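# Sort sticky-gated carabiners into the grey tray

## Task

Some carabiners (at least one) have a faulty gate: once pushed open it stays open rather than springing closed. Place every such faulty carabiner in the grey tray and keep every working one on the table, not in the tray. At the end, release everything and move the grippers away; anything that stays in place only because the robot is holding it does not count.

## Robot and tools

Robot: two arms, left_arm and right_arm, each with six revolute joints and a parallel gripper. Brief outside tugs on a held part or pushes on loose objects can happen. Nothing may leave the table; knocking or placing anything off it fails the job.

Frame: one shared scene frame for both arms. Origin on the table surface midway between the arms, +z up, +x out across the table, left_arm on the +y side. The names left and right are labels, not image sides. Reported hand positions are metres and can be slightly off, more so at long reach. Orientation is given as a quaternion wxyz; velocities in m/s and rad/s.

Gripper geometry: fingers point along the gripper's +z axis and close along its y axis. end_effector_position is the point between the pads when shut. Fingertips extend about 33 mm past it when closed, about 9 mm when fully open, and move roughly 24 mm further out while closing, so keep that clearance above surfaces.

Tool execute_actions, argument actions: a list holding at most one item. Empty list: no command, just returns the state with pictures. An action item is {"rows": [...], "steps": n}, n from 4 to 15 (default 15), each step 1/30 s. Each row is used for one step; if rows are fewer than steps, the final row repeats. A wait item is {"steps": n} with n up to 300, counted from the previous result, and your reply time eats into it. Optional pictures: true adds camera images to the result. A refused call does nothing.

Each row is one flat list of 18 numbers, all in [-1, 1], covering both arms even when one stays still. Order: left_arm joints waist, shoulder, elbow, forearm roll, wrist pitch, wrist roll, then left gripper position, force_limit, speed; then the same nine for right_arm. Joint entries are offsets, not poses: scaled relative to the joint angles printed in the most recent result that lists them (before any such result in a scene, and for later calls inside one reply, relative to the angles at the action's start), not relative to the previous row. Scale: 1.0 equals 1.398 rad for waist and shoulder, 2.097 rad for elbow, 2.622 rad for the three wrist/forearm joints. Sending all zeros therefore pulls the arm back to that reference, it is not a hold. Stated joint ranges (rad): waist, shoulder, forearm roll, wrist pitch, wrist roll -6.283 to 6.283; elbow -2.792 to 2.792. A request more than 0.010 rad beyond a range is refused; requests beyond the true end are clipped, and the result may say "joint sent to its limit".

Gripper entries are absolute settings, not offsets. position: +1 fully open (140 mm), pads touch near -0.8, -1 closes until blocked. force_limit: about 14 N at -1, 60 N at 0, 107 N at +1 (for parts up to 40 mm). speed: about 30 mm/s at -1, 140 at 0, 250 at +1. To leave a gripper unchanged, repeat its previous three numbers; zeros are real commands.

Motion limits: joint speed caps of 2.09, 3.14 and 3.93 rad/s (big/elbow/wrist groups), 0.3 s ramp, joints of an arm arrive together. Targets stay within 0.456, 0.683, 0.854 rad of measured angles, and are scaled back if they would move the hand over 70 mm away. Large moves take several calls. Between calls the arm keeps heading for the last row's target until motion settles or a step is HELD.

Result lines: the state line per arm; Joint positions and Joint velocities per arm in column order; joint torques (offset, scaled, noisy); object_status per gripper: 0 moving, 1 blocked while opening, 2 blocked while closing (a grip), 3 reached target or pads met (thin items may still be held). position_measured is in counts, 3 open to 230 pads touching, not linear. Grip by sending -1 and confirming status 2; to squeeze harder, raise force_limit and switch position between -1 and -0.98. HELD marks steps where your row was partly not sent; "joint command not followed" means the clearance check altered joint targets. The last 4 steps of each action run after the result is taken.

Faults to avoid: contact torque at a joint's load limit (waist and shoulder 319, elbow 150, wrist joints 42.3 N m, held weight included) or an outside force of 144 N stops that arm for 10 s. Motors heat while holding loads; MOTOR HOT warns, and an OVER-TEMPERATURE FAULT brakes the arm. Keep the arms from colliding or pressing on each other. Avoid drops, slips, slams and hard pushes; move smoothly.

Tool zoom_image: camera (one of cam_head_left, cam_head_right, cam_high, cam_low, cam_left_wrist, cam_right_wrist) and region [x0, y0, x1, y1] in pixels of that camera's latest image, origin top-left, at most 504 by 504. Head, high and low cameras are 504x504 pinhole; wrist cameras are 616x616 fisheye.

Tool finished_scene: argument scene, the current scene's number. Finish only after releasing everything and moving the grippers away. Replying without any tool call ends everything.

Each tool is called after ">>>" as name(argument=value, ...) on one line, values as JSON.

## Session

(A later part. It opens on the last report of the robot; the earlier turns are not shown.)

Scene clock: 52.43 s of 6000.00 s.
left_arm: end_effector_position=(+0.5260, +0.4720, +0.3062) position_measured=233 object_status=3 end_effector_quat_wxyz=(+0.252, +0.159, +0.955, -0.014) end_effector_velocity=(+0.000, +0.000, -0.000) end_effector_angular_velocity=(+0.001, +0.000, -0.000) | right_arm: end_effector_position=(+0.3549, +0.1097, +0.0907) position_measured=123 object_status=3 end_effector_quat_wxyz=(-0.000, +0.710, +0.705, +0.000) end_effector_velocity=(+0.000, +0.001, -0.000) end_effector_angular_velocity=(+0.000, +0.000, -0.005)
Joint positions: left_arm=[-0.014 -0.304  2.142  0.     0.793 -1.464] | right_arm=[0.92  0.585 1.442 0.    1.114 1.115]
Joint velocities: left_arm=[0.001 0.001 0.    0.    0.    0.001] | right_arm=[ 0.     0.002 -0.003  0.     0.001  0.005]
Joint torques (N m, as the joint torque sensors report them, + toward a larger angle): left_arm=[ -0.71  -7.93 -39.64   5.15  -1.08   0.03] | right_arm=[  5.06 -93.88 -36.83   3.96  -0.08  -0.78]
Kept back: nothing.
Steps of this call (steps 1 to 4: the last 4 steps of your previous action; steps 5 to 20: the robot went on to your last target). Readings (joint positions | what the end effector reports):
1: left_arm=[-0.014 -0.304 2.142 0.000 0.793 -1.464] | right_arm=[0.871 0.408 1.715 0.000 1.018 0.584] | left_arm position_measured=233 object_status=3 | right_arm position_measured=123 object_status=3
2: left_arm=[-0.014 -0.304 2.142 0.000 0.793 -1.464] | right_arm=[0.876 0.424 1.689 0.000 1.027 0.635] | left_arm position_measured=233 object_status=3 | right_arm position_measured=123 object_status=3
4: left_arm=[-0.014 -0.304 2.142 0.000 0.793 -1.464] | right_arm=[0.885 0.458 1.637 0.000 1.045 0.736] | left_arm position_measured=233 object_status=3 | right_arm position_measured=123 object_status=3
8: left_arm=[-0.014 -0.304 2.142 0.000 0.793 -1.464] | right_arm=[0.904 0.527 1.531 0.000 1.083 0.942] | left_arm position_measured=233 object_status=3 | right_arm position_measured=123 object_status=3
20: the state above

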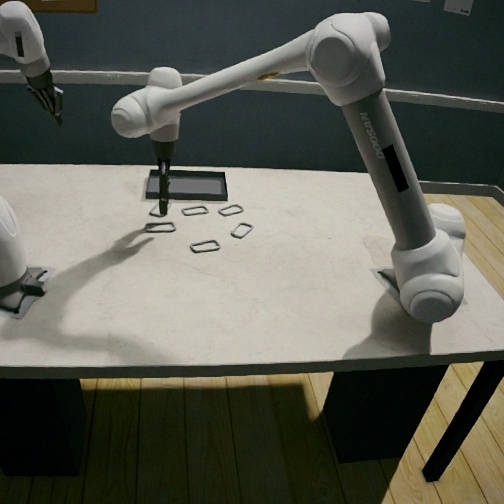

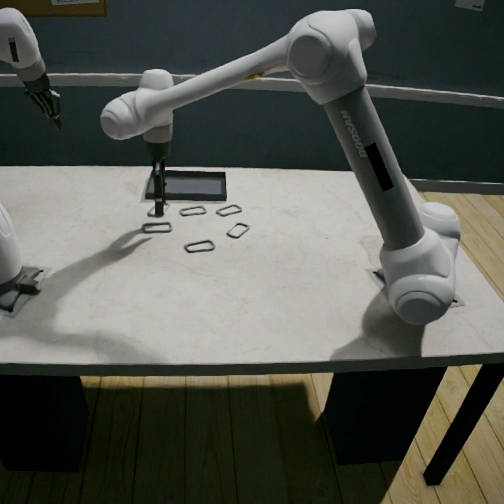

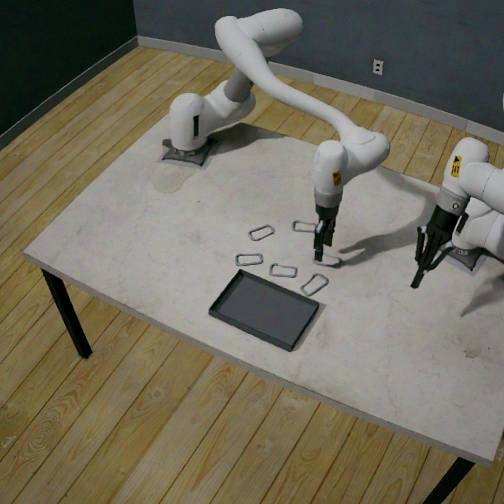

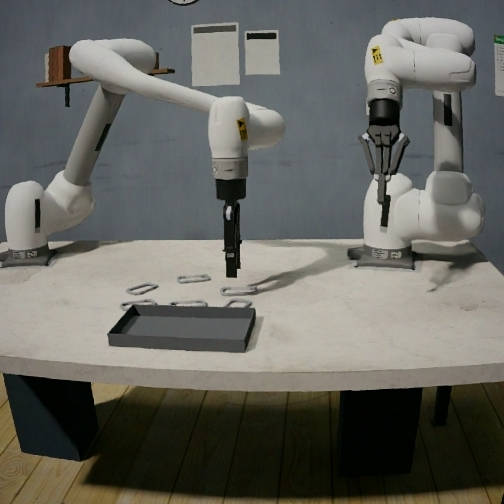

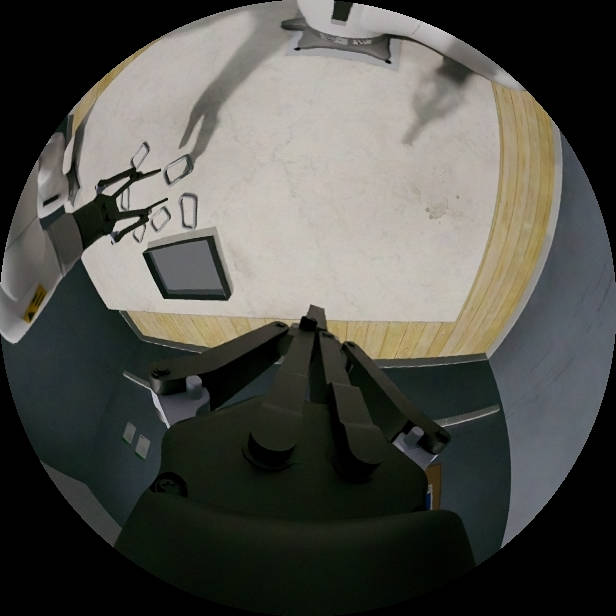

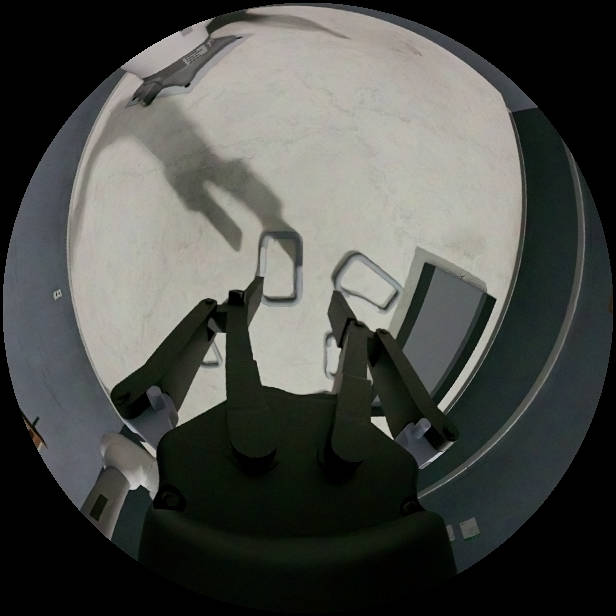

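>>> execute_actions(actions=[{"rows":[[0,0,0,0,0,0,-0.9,0,1,0.027,0.024,-0.012,0,0,0.027,0,0,0],[0,0,0,0,0,0,-0.9,0,1,0.027,0.024,-0.012,0,0,0.027,0,0,0],[0,0,0,0,0,0,-0.9,0,1,0.027,0.024,-0.012,0,0,0.027,0,0,0],[0,0,0,0,0,0,-0.9,0,1,0.027,0.0484,-0.017,0,-0.012,0.027,0,0,0]],"steps":15}])

>>> execute_actions(actions=[{"steps":10}], pictures=true)

>>> zoom_image(camera="cam_right_wrist", region=[200,200,400,400])

Scene clock: 53.03 s of 6000.00 s.
left_arm: end_effector_position=(+0.5260, +0.4720, +0.3062) position_measured=233 object_status=3 end_effector_quat_wxyz=(+0.252, +0.159, +0.955, -0.014) end_effector_velocity=(+0.000, +0.000, -0.001) end_effector_angular_velocity=(-0.000, +0.002, +0.001) | right_arm: end_effector_position=(+0.3362, +0.1449, +0.0517) position_measured=129 object_status=0 end_effector_quat_wxyz=(+0.000, +0.721, +0.693, -0.000) end_effector_velocity=(+0.000, +0.013, -0.013) end_effector_angular_velocity=(+0.011, -0.005, -0.006)
Joint positions: left_arm=[-0.014 -0.304  2.142  0.     0.793 -1.464] | right_arm=[0.957 0.651 1.407 0.    1.084 1.185]
Joint velocities: left_arm=[ 0.001  0.002 -0.    -0.001 -0.     0.   ] | right_arm=[ 0.006  0.022 -0.012 -0.    -0.021  0.012]
Joint torques (N m, as the joint torque sensors report them, + toward a larger angle): left_arm=[ -0.76  -7.65 -39.47   5.05  -1.1   -0.01] | right_arm=[   2.86 -105.45  -35.46    4.05   -0.23   -0.23]
Steps of this call (steps 1 to 7: the robot went on to your last target; steps 8 to 18: the first 11 steps of this action). Readings (joint positions | what the end effector reports):
8: left_arm=[-0.014 -0.304 2.142 0.000 0.793 -1.464] | right_arm=[0.920 0.585 1.442 0.000 1.114 1.116] | left_arm position_measured=233 object_status=3 | right_arm position_measured=123 object_status=0
9: left_arm=[-0.014 -0.304 2.142 0.000 0.793 -1.464] | right_arm=[0.923 0.588 1.439 0.000 1.115 1.123] | left_arm position_measured=233 object_status=3 | right_arm position_measured=125 object_status=0
11: left_arm=[-0.014 -0.304 2.142 0.000 0.793 -1.464] | right_arm=[0.942 0.605 1.427 0.000 1.115 1.158] | left_arm position_measured=233 object_status=3 | right_arm position_measured=129 object_status=0
15: left_arm=[-0.014 -0.304 2.142 0.000 0.793 -1.464] | right_arm=[0.956 0.643 1.410 0.000 1.091 1.182] | left_arm position_measured=233 object_status=3 | right_arm position_measured=129 object_status=0
18: the state above

Scene clock: 53.37 s of 6000.00 s.
left_arm: end_effector_position=(+0.5260, +0.4720, +0.3062) position_measured=233 object_status=3 end_effector_quat_wxyz=(+0.252, +0.159, +0.955, -0.014) end_effector_velocity=(+0.000, +0.001, -0.001) end_effector_angular_velocity=(-0.001, +0.002, +0.005) | right_arm: end_effector_position=(+0.3362, +0.1457, +0.0504) position_measured=129 object_status=3 end_effector_quat_wxyz=(-0.000, +0.721, +0.693, -0.000) end_effector_velocity=(+0.000, +0.000, -0.001) end_effector_angular_velocity=(-0.000, -0.000, +0.000)
Joint positions: left_arm=[-0.014 -0.304  2.142  0.     0.793 -1.464] | right_arm=[0.958 0.653 1.406 0.    1.083 1.186]
Joint velocities: left_arm=[ 0.002  0.001 -0.     0.    -0.    -0.004] | right_arm=[ 0.     0.001 -0.001 -0.    -0.     0.   ]
Joint torques (N m, as the joint torque sensors report them, + toward a larger angle): left_arm=[ -0.54  -7.38 -39.67   5.1   -1.03  -0.06] | right_arm=[   3.09 -102.02  -35.29    4.08    0.02   -0.22]
Kept back: nothing.
Steps of this call (steps 1 to 4: the last 4 steps of your previous action; steps 5 to 10: the robot went on to your last target). Readings (joint positions | what the end effector reports):
1: left_arm=[-0.014 -0.304 2.142 0.000 0.793 -1.464] | right_arm=[0.957 0.651 1.407 0.000 1.084 1.186] | left_arm position_measured=233 object_status=3 | right_arm position_measured=129 object_status=0
2: left_arm=[-0.014 -0.304 2.142 0.000 0.793 -1.464] | right_arm=[0.957 0.652 1.407 0.000 1.084 1.186] | left_arm position_measured=233 object_status=3 | right_arm position_measured=129 object_status=0
4: left_arm=[-0.014 -0.304 2.142 0.000 0.793 -1.464] | right_arm=[0.958 0.652 1.406 0.000 1.083 1.186] | left_arm position_measured=233 object_status=3 | right_arm position_measured=129 object_status=3
8: left_arm=[-0.014 -0.304 2.142 0.000 0.793 -1.464] | right_arm=[0.958 0.653 1.406 0.000 1.083 1.186] | left_arm position_measured=233 object_status=3 | right_arm position_measured=129 object_status=3
10: the state above

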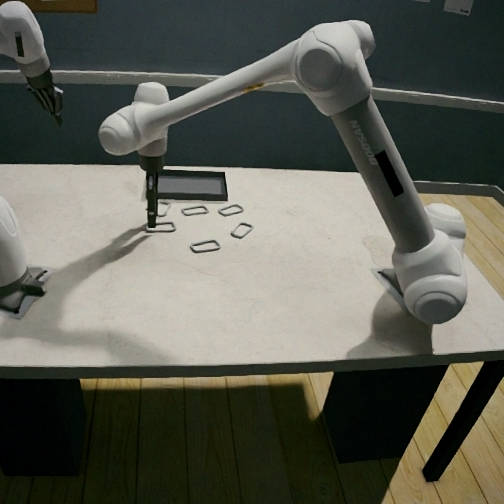

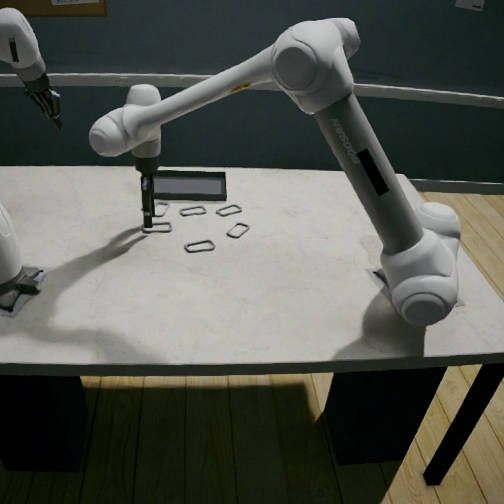

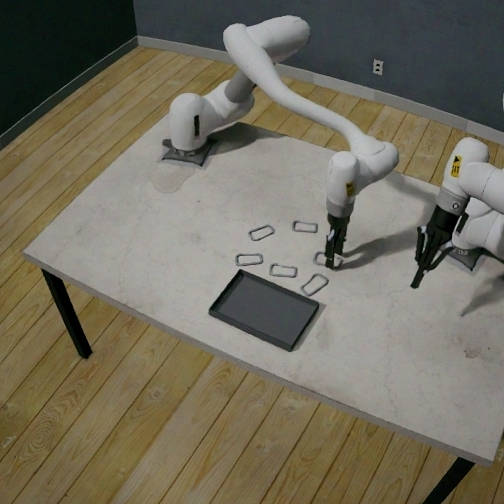

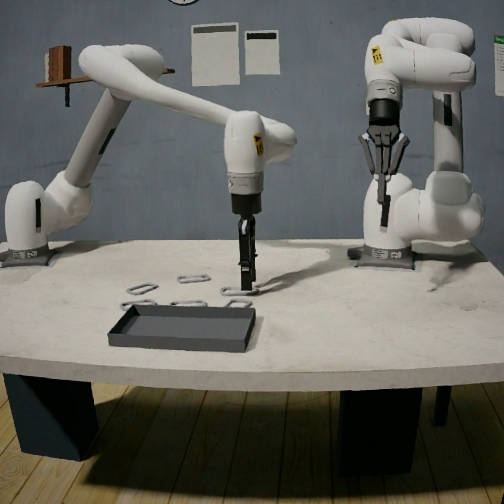

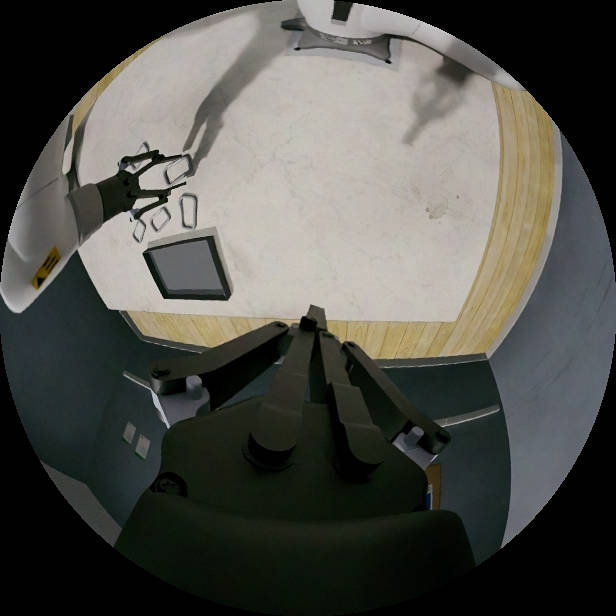

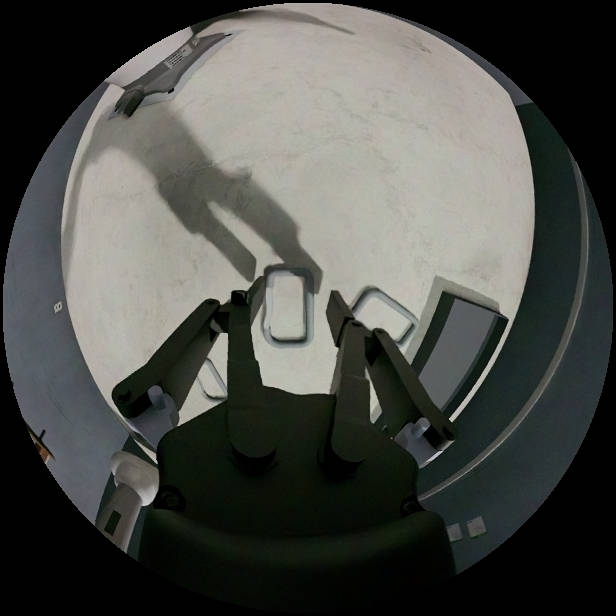

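Region (200, 200, 400, 400) of cam_right_wrist's 616x616 image, scaled by 2.520, with more detail than that image has.

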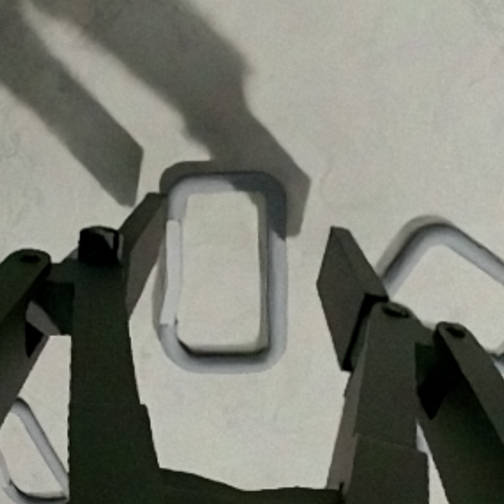

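>>> execute_actions(actions=[{"rows":[[0,0,0,0,0,0,-0.9,0,1,0.0076,-0.004,0.004,0,-0.001,0.004,0,0,0],[0,0,0,0,0,0,-0.9,0,1,0.0076,-0.004,0.004,0,-0.001,0.004,0,0,0],[0,0,0,0,0,0,-0.9,0,1,0.0076,-0.004,0.004,0,-0.001,0.004,0,0,0],[0,0,0,0,0,0,-0.9,0,1,0.0076,-0.004,0.004,0,-0.001,0.004,0,0,0],[0,0,0,0,0,0,-0.9,0,1,0.0076,0.0032,0.0077,0,-0.0078,0.004,0,0,0]],"steps":15}])

>>> execute_actions(actions=[{"steps":8}], pictures=true)

>>> zoom_image(camera="cam_right_wrist", region=[200,200,400,400])

Scene clock: 54.03 s of 6000.00 s.
left_arm: end_effector_position=(+0.5260, +0.4720, +0.3062) position_measured=233 object_status=3 end_effector_quat_wxyz=(+0.252, +0.159, +0.955, -0.014) end_effector_velocity=(+0.000, +0.000, -0.000) end_effector_angular_velocity=(+0.001, +0.001, +0.001) | right_arm: end_effector_position=(+0.3264, +0.1460, +0.0396) position_measured=129 object_status=3 end_effector_quat_wxyz=(+0.000, +0.721, +0.693, -0.000) end_effector_velocity=(-0.001, +0.001, -0.011) end_effector_angular_velocity=(+0.003, -0.001, +0.000)
Joint positions: left_arm=[-0.014 -0.304  2.142  0.     0.793 -1.464] | right_arm=[0.968 0.656 1.422 0.    1.064 1.196]
Joint velocities: left_arm=[ 0.     0.001  0.     0.001  0.    -0.001] | right_arm=[ 0.001  0.007  0.008  0.    -0.019  0.001]
Joint torques (N m, as the joint torque sensors report them, + toward a larger angle): left_arm=[ -0.4   -7.64 -39.59   5.11  -1.12  -0.04] | right_arm=[   0.58 -102.35  -35.25    4.18   -0.06   -0.21]
Steps of this call (steps 1 to 9: the robot went on to your last target; steps 10 to 20: the first 11 steps of this action). Readings (joint positions | what the end effector reports):
10: left_arm=[-0.014 -0.304 2.142 0.000 0.793 -1.464] | right_arm=[0.958 0.653 1.406 0.000 1.083 1.186] | left_arm position_measured=233 object_status=3 | right_arm position_measured=129 object_status=3
11: left_arm=[-0.014 -0.304 2.142 0.000 0.793 -1.464] | right_arm=[0.960 0.652 1.408 0.000 1.082 1.188] | left_arm position_measured=233 object_status=3 | right_arm position_measured=129 object_status=3
13: left_arm=[-0.014 -0.304 2.142 0.000 0.793 -1.464] | right_arm=[0.965 0.649 1.412 0.000 1.081 1.193] | left_arm position_measured=233 object_status=3 | right_arm position_measured=129 object_status=3
17: left_arm=[-0.014 -0.304 2.142 0.000 0.793 -1.464] | right_arm=[0.968 0.654 1.420 0.000 1.068 1.196] | left_arm position_measured=233 object_status=3 | right_arm position_measured=129 object_status=3
20: the state above

Scene clock: 54.30 s of 6000.00 s.
left_arm: end_effector_position=(+0.5260, +0.4720, +0.3062) position_measured=233 object_status=3 end_effector_quat_wxyz=(+0.252, +0.159, +0.955, -0.014) end_effector_velocity=(-0.000, -0.000, +0.000) end_effector_angular_velocity=(-0.001, -0.000, +0.000) | right_arm: end_effector_position=(+0.3263, +0.1460, +0.0387) position_measured=129 object_status=3 end_effector_quat_wxyz=(+0.000, +0.721, +0.693, -0.000) end_effector_velocity=(-0.000, +0.000, -0.000) end_effector_angular_velocity=(+0.000, -0.000, +0.001)
Joint positions: left_arm=[-0.014 -0.304  2.142  0.     0.793 -1.464] | right_arm=[0.968 0.657 1.423 0.    1.063 1.197]
Joint velocities: left_arm=[-0.    -0.001 -0.    -0.001  0.    -0.   ] | right_arm=[ 0.     0.     0.     0.    -0.001 -0.001]
Joint torques (N m, as the joint torque sensors report them, + toward a larger angle): left_arm=[ -0.23  -7.9  -39.37   5.1   -1.07  -0.07] | right_arm=[   3.67 -101.74  -34.36    3.86   -0.17   -0.46]
Kept back: nothing.
Steps of this call (steps 1 to 4: the last 4 steps of your previous action; steps 5 to 8: the robot went on to your last target). Readings (joint positions | what the end effector reports):
1: left_arm=[-0.014 -0.304 2.142 0.000 0.793 -1.464] | right_arm=[0.968 0.656 1.422 0.000 1.063 1.197] | left_arm position_measured=233 object_status=3 | right_arm position_measured=129 object_status=3
2: left_arm=[-0.014 -0.304 2.142 0.000 0.793 -1.464] | right_arm=[0.968 0.657 1.422 0.000 1.063 1.197] | left_arm position_measured=233 object_status=3 | right_arm position_measured=129 object_status=3
4: left_arm=[-0.014 -0.304 2.142 0.000 0.793 -1.464] | right_arm=[0.968 0.657 1.422 0.000 1.063 1.197] | left_arm position_measured=233 object_status=3 | right_arm position_measured=129 object_status=3
8: the state above

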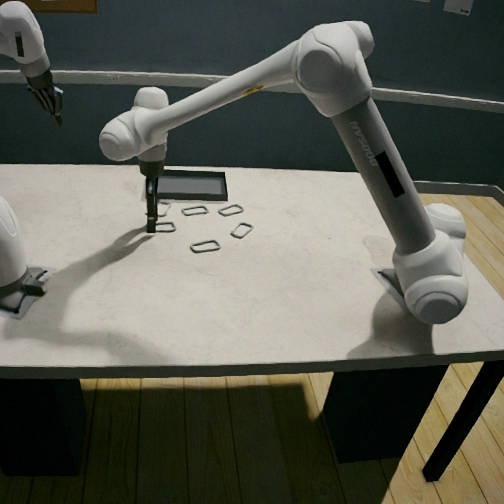

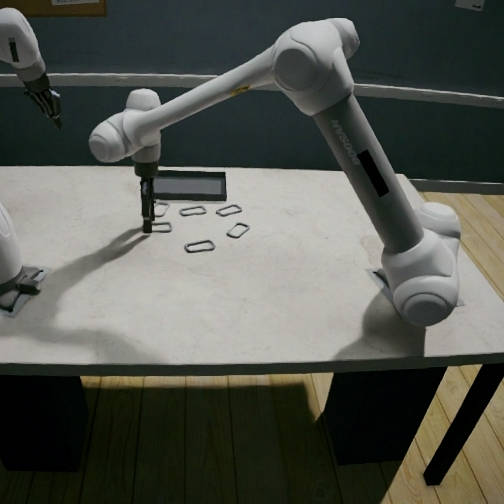

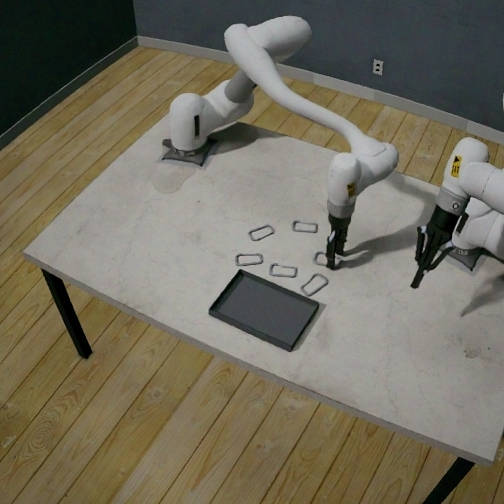

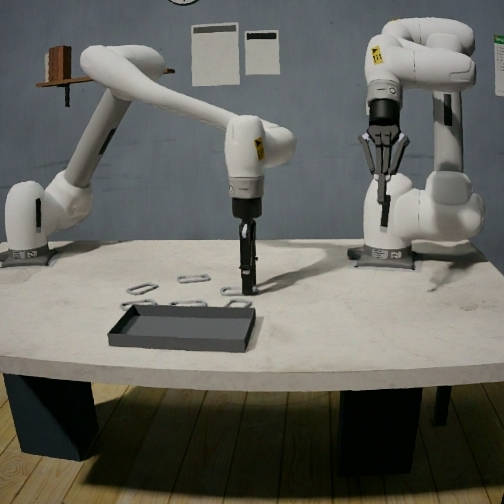

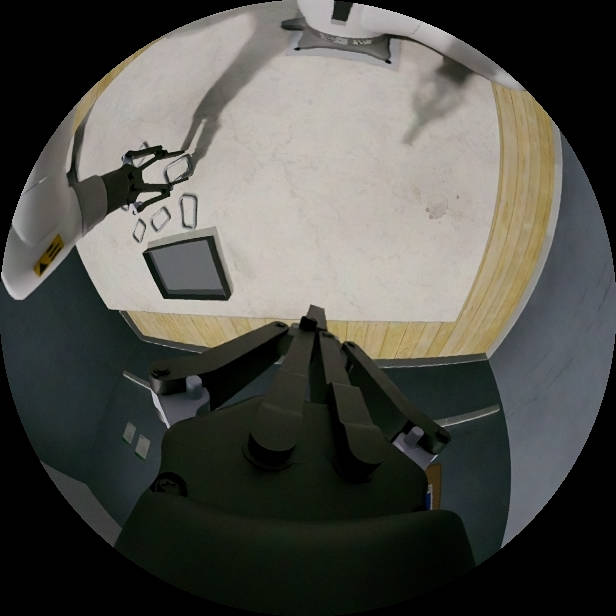

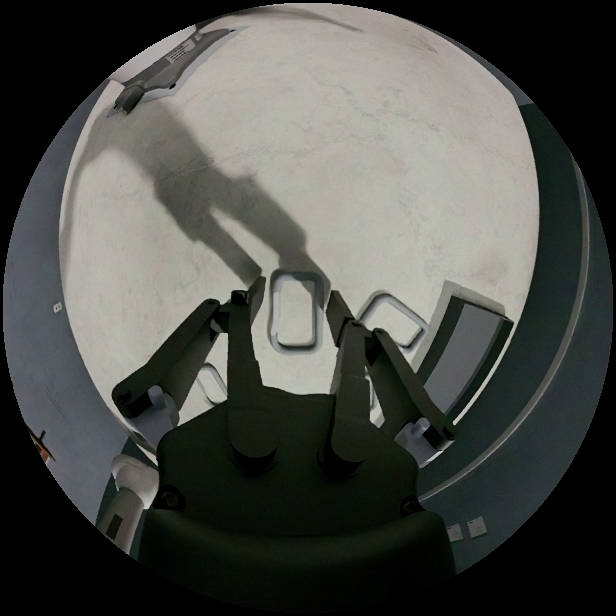

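Region (200, 200, 400, 400) of cam_right_wrist's 616x616 image, scaled by 2.520, with more detail than that image has.

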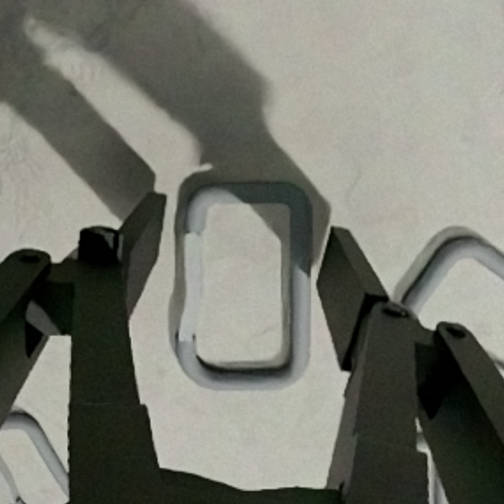

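>>> execute_actions(actions=[{"rows":[[0,0,0,0,0,0,-0.9,0,1,0,-0.001,0,0,0,0,-0.42,-0.6,-0.3]],"steps":15}])

>>> execute_actions(actions=[{"steps":10}], pictures=true)

>>> zoom_image(camera="cam_right_wrist", region=[200,200,400,400])

Scene clock: 55.00 s of 6000.00 s.
left_arm: end_effector_position=(+0.5260, +0.4720, +0.3062) position_measured=233 object_status=3 end_effector_quat_wxyz=(+0.252, +0.159, +0.955, -0.014) end_effector_velocity=(-0.000, +0.000, +0.000) end_effector_angular_velocity=(+0.000, -0.001, -0.000) | right_arm: end_effector_position=(+0.3263, +0.1462, +0.0399) position_measured=157 object_status=0 end_effector_quat_wxyz=(-0.000, +0.721, +0.693, +0.000) end_effector_velocity=(-0.000, -0.000, -0.000) end_effector_angular_velocity=(-0.000, +0.000, -0.000)
Joint positions: left_arm=[-0.014 -0.304  2.142  0.     0.793 -1.464] | right_arm=[0.968 0.656 1.423 0.    1.063 1.197]
Joint velocities: left_arm=[-0.    -0.001  0.     0.001  0.    -0.   ] | right_arm=[ 0.  0.  0. -0. -0.  0.]
Joint torques (N m, as the joint torque sensors report them, + toward a larger angle): left_arm=[ -0.58  -7.47 -39.34   5.08  -1.12  -0.02] | right_arm=[ -4.   -74.9  -20.86   2.18   0.08  -0.33]
Steps of this call (steps 1 to 10: the robot went on to your last target; steps 11 to 21: the first 11 steps of this action). Readings (joint positions | what the end effector reports):
11: left_arm=[-0.014 -0.304 2.142 0.000 0.793 -1.464] | right_arm=[0.968 0.657 1.423 0.000 1.063 1.197] | left_arm position_measured=233 object_status=3 | right_arm position_measured=129 object_status=0
12: left_arm=[-0.014 -0.304 2.142 0.000 0.793 -1.464] | right_arm=[0.968 0.657 1.423 0.000 1.063 1.197] | left_arm position_measured=233 object_status=3 | right_arm position_measured=131 object_status=0
14: left_arm=[-0.014 -0.304 2.142 0.000 0.793 -1.464] | right_arm=[0.968 0.657 1.423 0.000 1.063 1.197] | left_arm position_measured=233 object_status=3 | right_arm position_measured=142 object_status=0
18: left_arm=[-0.014 -0.304 2.142 0.000 0.793 -1.464] | right_arm=[0.968 0.656 1.423 0.000 1.063 1.197] | left_arm position_measured=233 object_status=3 | right_arm position_measured=157 object_status=0
21: the state above

Scene clock: 55.33 s of 6000.00 s.
left_arm: end_effector_position=(+0.5260, +0.4720, +0.3062) position_measured=233 object_status=3 end_effector_quat_wxyz=(+0.252, +0.159, +0.955, -0.014) end_effector_velocity=(-0.000, -0.001, +0.000) end_effector_angular_velocity=(-0.000, -0.000, -0.003) | right_arm: end_effector_position=(+0.3263, +0.1462, +0.0399) position_measured=157 object_status=2 end_effector_quat_wxyz=(-0.000, +0.721, +0.693, +0.000) end_effector_velocity=(-0.000, +0.000, +0.001) end_effector_angular_velocity=(+0.001, -0.000, +0.001)
Joint positions: left_arm=[-0.014 -0.304  2.142  0.     0.793 -1.464] | right_arm=[0.968 0.656 1.423 0.    1.063 1.197]
Joint velocities: left_arm=[-0.003 -0.    -0.     0.     0.     0.   ] | right_arm=[ 0.    -0.001  0.     0.    -0.    -0.   ]
Joint torques (N m, as the joint torque sensors report them, + toward a larger angle): left_arm=[ -0.5   -7.67 -39.88   5.08  -1.05   0.06] | right_arm=[ -2.93 -75.23 -20.85   2.41  -0.15  -0.2 ]
Kept back: nothing.
Steps of this call (steps 1 to 4: the last 4 steps of your previous action; steps 5 to 10: the robot went on to your last target). Readings (joint positions | what the end effector reports):
1: left_arm=[-0.014 -0.304 2.142 0.000 0.793 -1.464] | right_arm=[0.968 0.656 1.423 0.000 1.063 1.197] | left_arm position_measured=233 object_status=3 | right_arm position_measured=157 object_status=0
2: left_arm=[-0.014 -0.304 2.142 0.000 0.793 -1.464] | right_arm=[0.968 0.656 1.423 0.000 1.063 1.197] | left_arm position_measured=233 object_status=3 | right_arm position_measured=157 object_status=0
4: left_arm=[-0.014 -0.304 2.142 0.000 0.793 -1.464] | right_arm=[0.968 0.656 1.423 0.000 1.063 1.197] | left_arm position_measured=233 object_status=3 | right_arm position_measured=157 object_status=2
8: left_arm=[-0.014 -0.304 2.142 0.000 0.793 -1.464] | right_arm=[0.968 0.656 1.423 0.000 1.063 1.197] | left_arm position_measured=233 object_status=3 | right_arm position_measured=157 object_status=2
10: the state above

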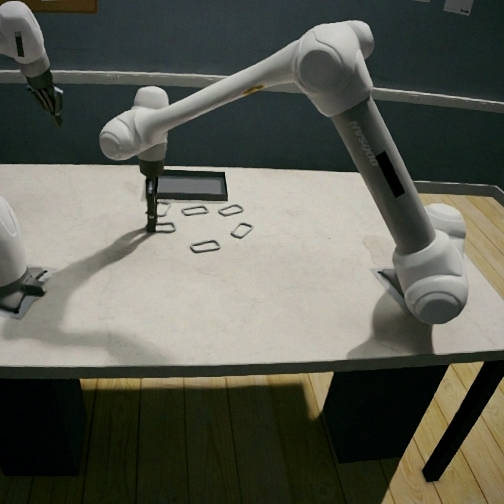

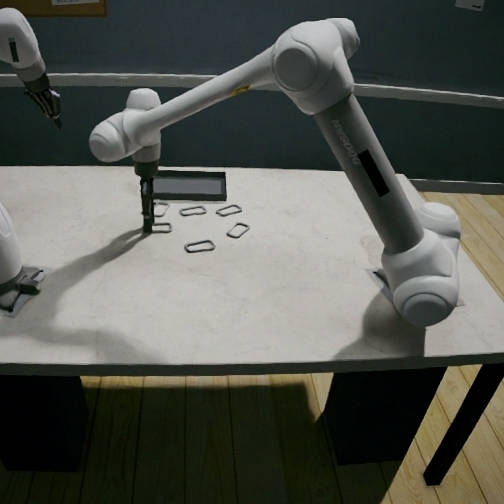

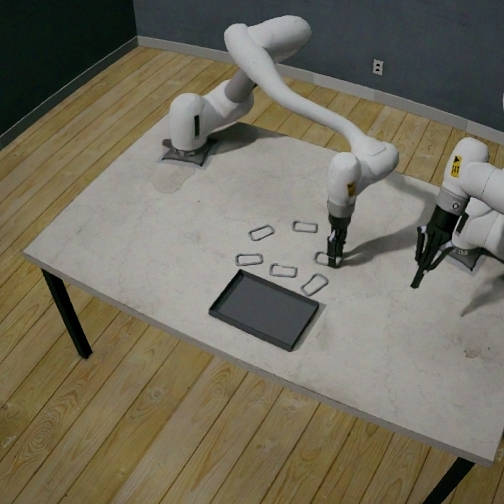

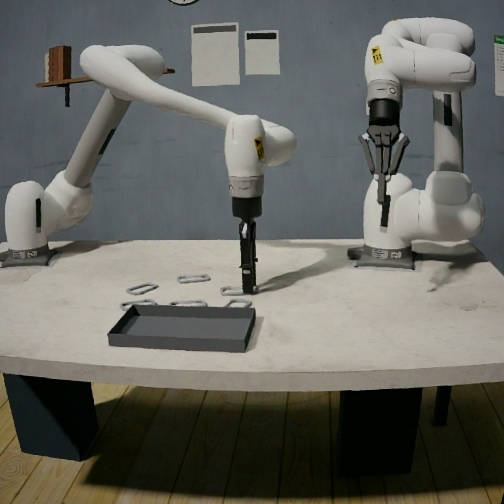

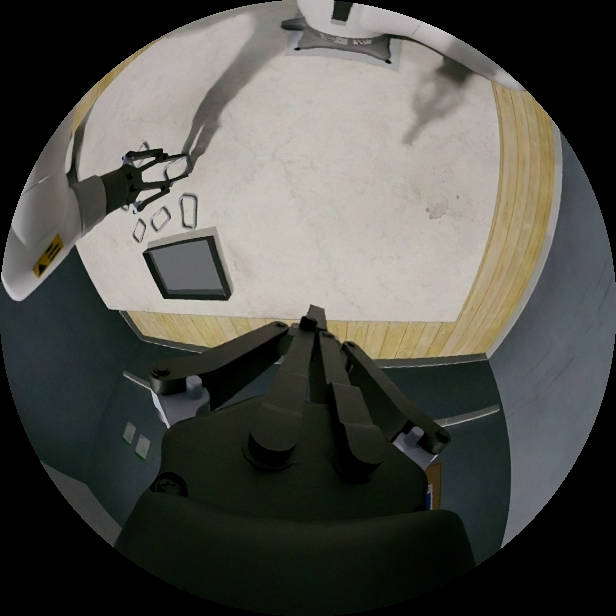

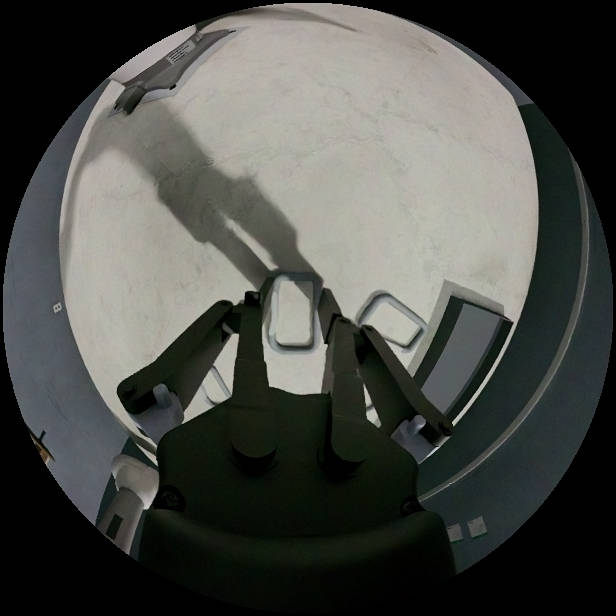

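Region (200, 200, 400, 400) of cam_right_wrist's 616x616 image, scaled by 2.520, with more detail than that image has.

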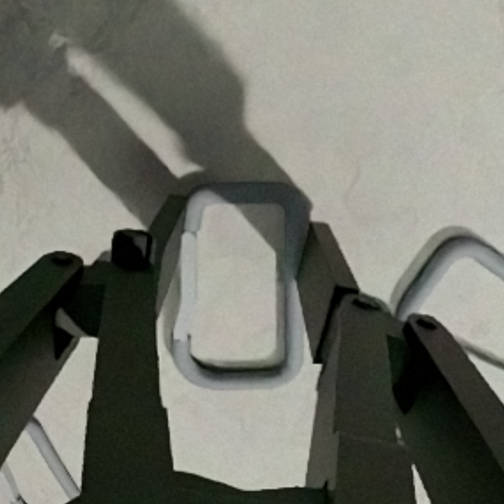

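>>> execute_actions(actions=[{"rows":[[0,0,0,0,0,0,-0.9,0,1,0,-0.002,-0.001,0,0.002,0,-0.46,-0.4,-0.3]],"steps":15}])

>>> execute_actions(actions=[{"steps":15}], pictures=true)

>>> zoom_image(camera="cam_right_wrist", region=[200,200,400,400])

Scene clock: 56.13 s of 6000.00 s.
left_arm: end_effector_position=(+0.5260, +0.4720, +0.3062) position_measured=233 object_status=3 end_effector_quat_wxyz=(+0.252, +0.159, +0.955, -0.014) end_effector_velocity=(-0.000, -0.001, -0.000) end_effector_angular_velocity=(+0.001, -0.000, -0.003) | right_arm: end_effector_position=(+0.3262, +0.1460, +0.0432) position_measured=187 object_status=3 end_effector_quat_wxyz=(-0.000, +0.721, +0.693, +0.000) end_effector_velocity=(+0.000, +0.000, +0.001) end_effector_angular_velocity=(+0.000, +0.000, -0.000)
Joint positions: left_arm=[-0.014 -0.304  2.142  0.     0.793 -1.464] | right_arm=[0.968 0.653 1.42  0.    1.068 1.197]
Joint velocities: left_arm=[-0.002  0.    -0.     0.001  0.     0.001] | right_arm=[ 0.    -0.    -0.001  0.     0.001  0.   ]
Joint torques (N m, as the joint torque sensors report them, + toward a larger angle): left_arm=[ -0.51  -7.17 -39.41   5.11  -1.23   0.17] | right_arm=[   2.28 -101.62  -33.95    3.86   -0.25   -0.2 ]
Steps of this call (steps 1 to 13: the robot went on to your last target; steps 14 to 24: the first 11 steps of this action). Readings (joint positions | what the end effector reports):
14: left_arm=[-0.014 -0.304 2.142 0.000 0.793 -1.464] | right_arm=[0.968 0.655 1.422 0.000 1.063 1.197] | left_arm position_measured=233 object_status=3 | right_arm position_measured=157 object_status=0
15: left_arm=[-0.014 -0.304 2.142 0.000 0.793 -1.464] | right_arm=[0.968 0.655 1.422 0.000 1.064 1.197] | left_arm position_measured=233 object_status=3 | right_arm position_measured=160 object_status=0
17: left_arm=[-0.014 -0.304 2.142 0.000 0.793 -1.464] | right_arm=[0.968 0.654 1.422 0.000 1.066 1.197] | left_arm position_measured=233 object_status=3 | right_arm position_measured=181 object_status=0
21: left_arm=[-0.014 -0.304 2.142 0.000 0.793 -1.464] | right_arm=[0.968 0.653 1.421 0.000 1.068 1.197] | left_arm position_measured=233 object_status=3 | right_arm position_measured=187 object_status=0
24: the state above

Scene clock: 56.63 s of 6000.00 s.
left_arm: end_effector_position=(+0.5260, +0.4720, +0.3062) position_measured=233 object_status=3 end_effector_quat_wxyz=(+0.252, +0.159, +0.955, -0.014) end_effector_velocity=(-0.000, +0.000, +0.001) end_effector_angular_velocity=(-0.001, -0.001, +0.002) | right_arm: end_effector_position=(+0.3262, +0.1461, +0.0433) position_measured=187 object_status=3 end_effector_quat_wxyz=(-0.000, +0.721, +0.693, +0.000) end_effector_velocity=(+0.000, -0.001, -0.001) end_effector_angular_velocity=(-0.001, +0.000, -0.001)
Joint positions: left_arm=[-0.014 -0.304  2.142  0.     0.793 -1.464] | right_arm=[0.968 0.653 1.42  0.    1.068 1.197]
Joint velocities: left_arm=[ 0.    -0.002 -0.    -0.     0.    -0.002] | right_arm=[-0.     0.     0.    -0.     0.001  0.   ]
Joint torques (N m, as the joint torque sensors report them, + toward a larger angle): left_arm=[ -0.78  -7.69 -39.56   5.01  -1.08   0.09] | right_arm=[  2.55 -99.58 -33.99   3.96  -0.08  -0.09]
Kept back: nothing.
Steps of this call (steps 1 to 4: the last 4 steps of your previous action; steps 5 to 15: the robot went on to your last target). Readings (joint positions | what the end effector reports):
1: left_arm=[-0.014 -0.304 2.142 0.000 0.793 -1.464] | right_arm=[0.968 0.653 1.420 0.000 1.068 1.197] | left_arm position_measured=233 object_status=3 | right_arm position_measured=187 object_status=3
2: left_arm=[-0.014 -0.304 2.142 0.000 0.793 -1.464] | right_arm=[0.968 0.653 1.420 0.000 1.068 1.197] | left_arm position_measured=233 object_status=3 | right_arm position_measured=187 object_status=3
4: left_arm=[-0.014 -0.304 2.142 0.000 0.793 -1.464] | right_arm=[0.968 0.653 1.420 0.000 1.068 1.197] | left_arm position_measured=233 object_status=3 | right_arm position_measured=187 object_status=3
8: left_arm=[-0.014 -0.304 2.142 0.000 0.793 -1.464] | right_arm=[0.968 0.653 1.420 0.000 1.068 1.197] | left_arm position_measured=233 object_status=3 | right_arm position_measured=187 object_status=3
15: the state above
All arms were judged still, so your last target was given up. Only a new action makes them travel on or press farther. Fingers that are still opening or closing keep moving.

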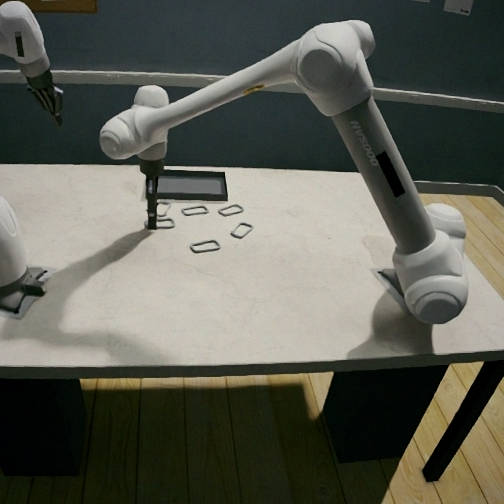

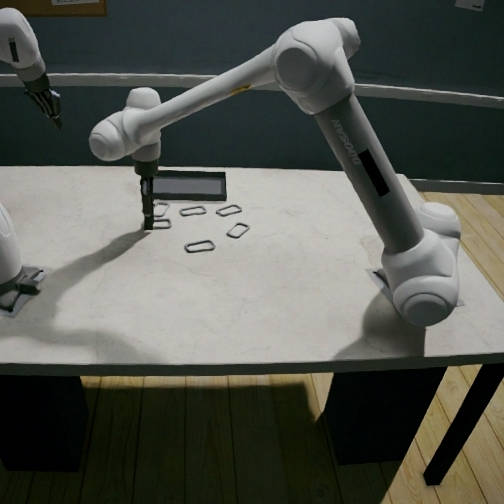

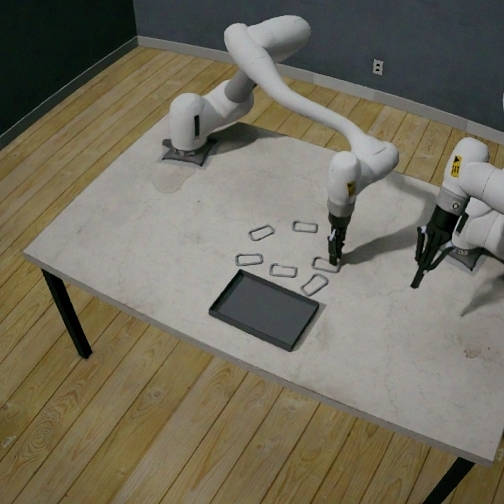

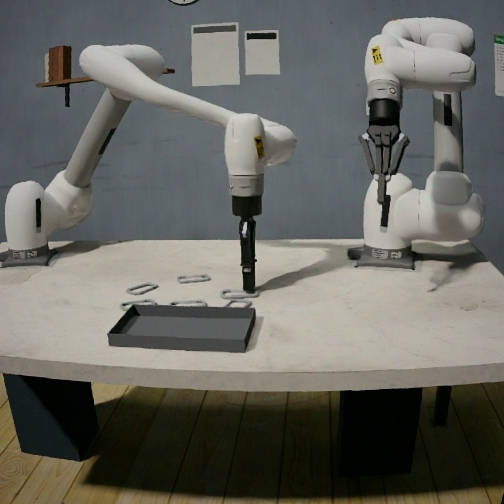

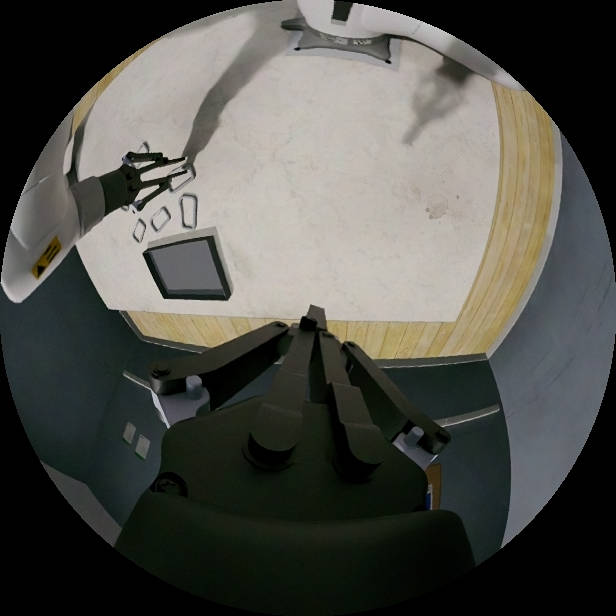

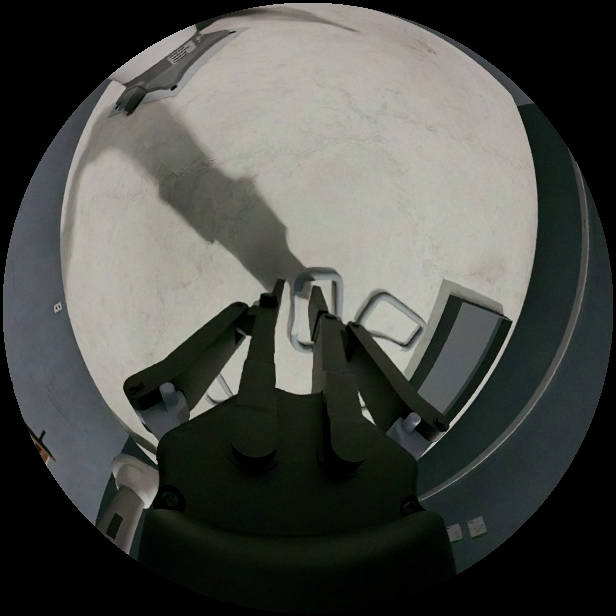

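Region (200, 200, 400, 400) of cam_right_wrist's 616x616 image, scaled by 2.520, with more detail than that image has.

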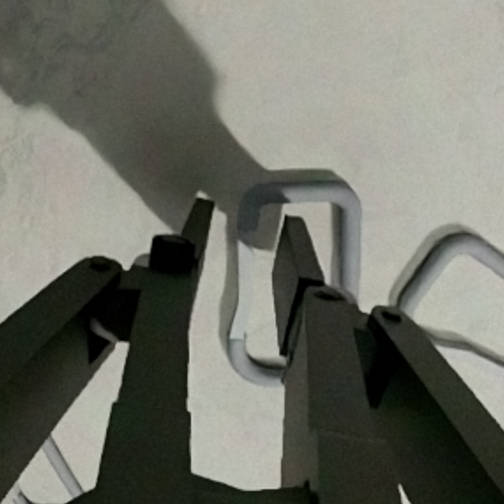

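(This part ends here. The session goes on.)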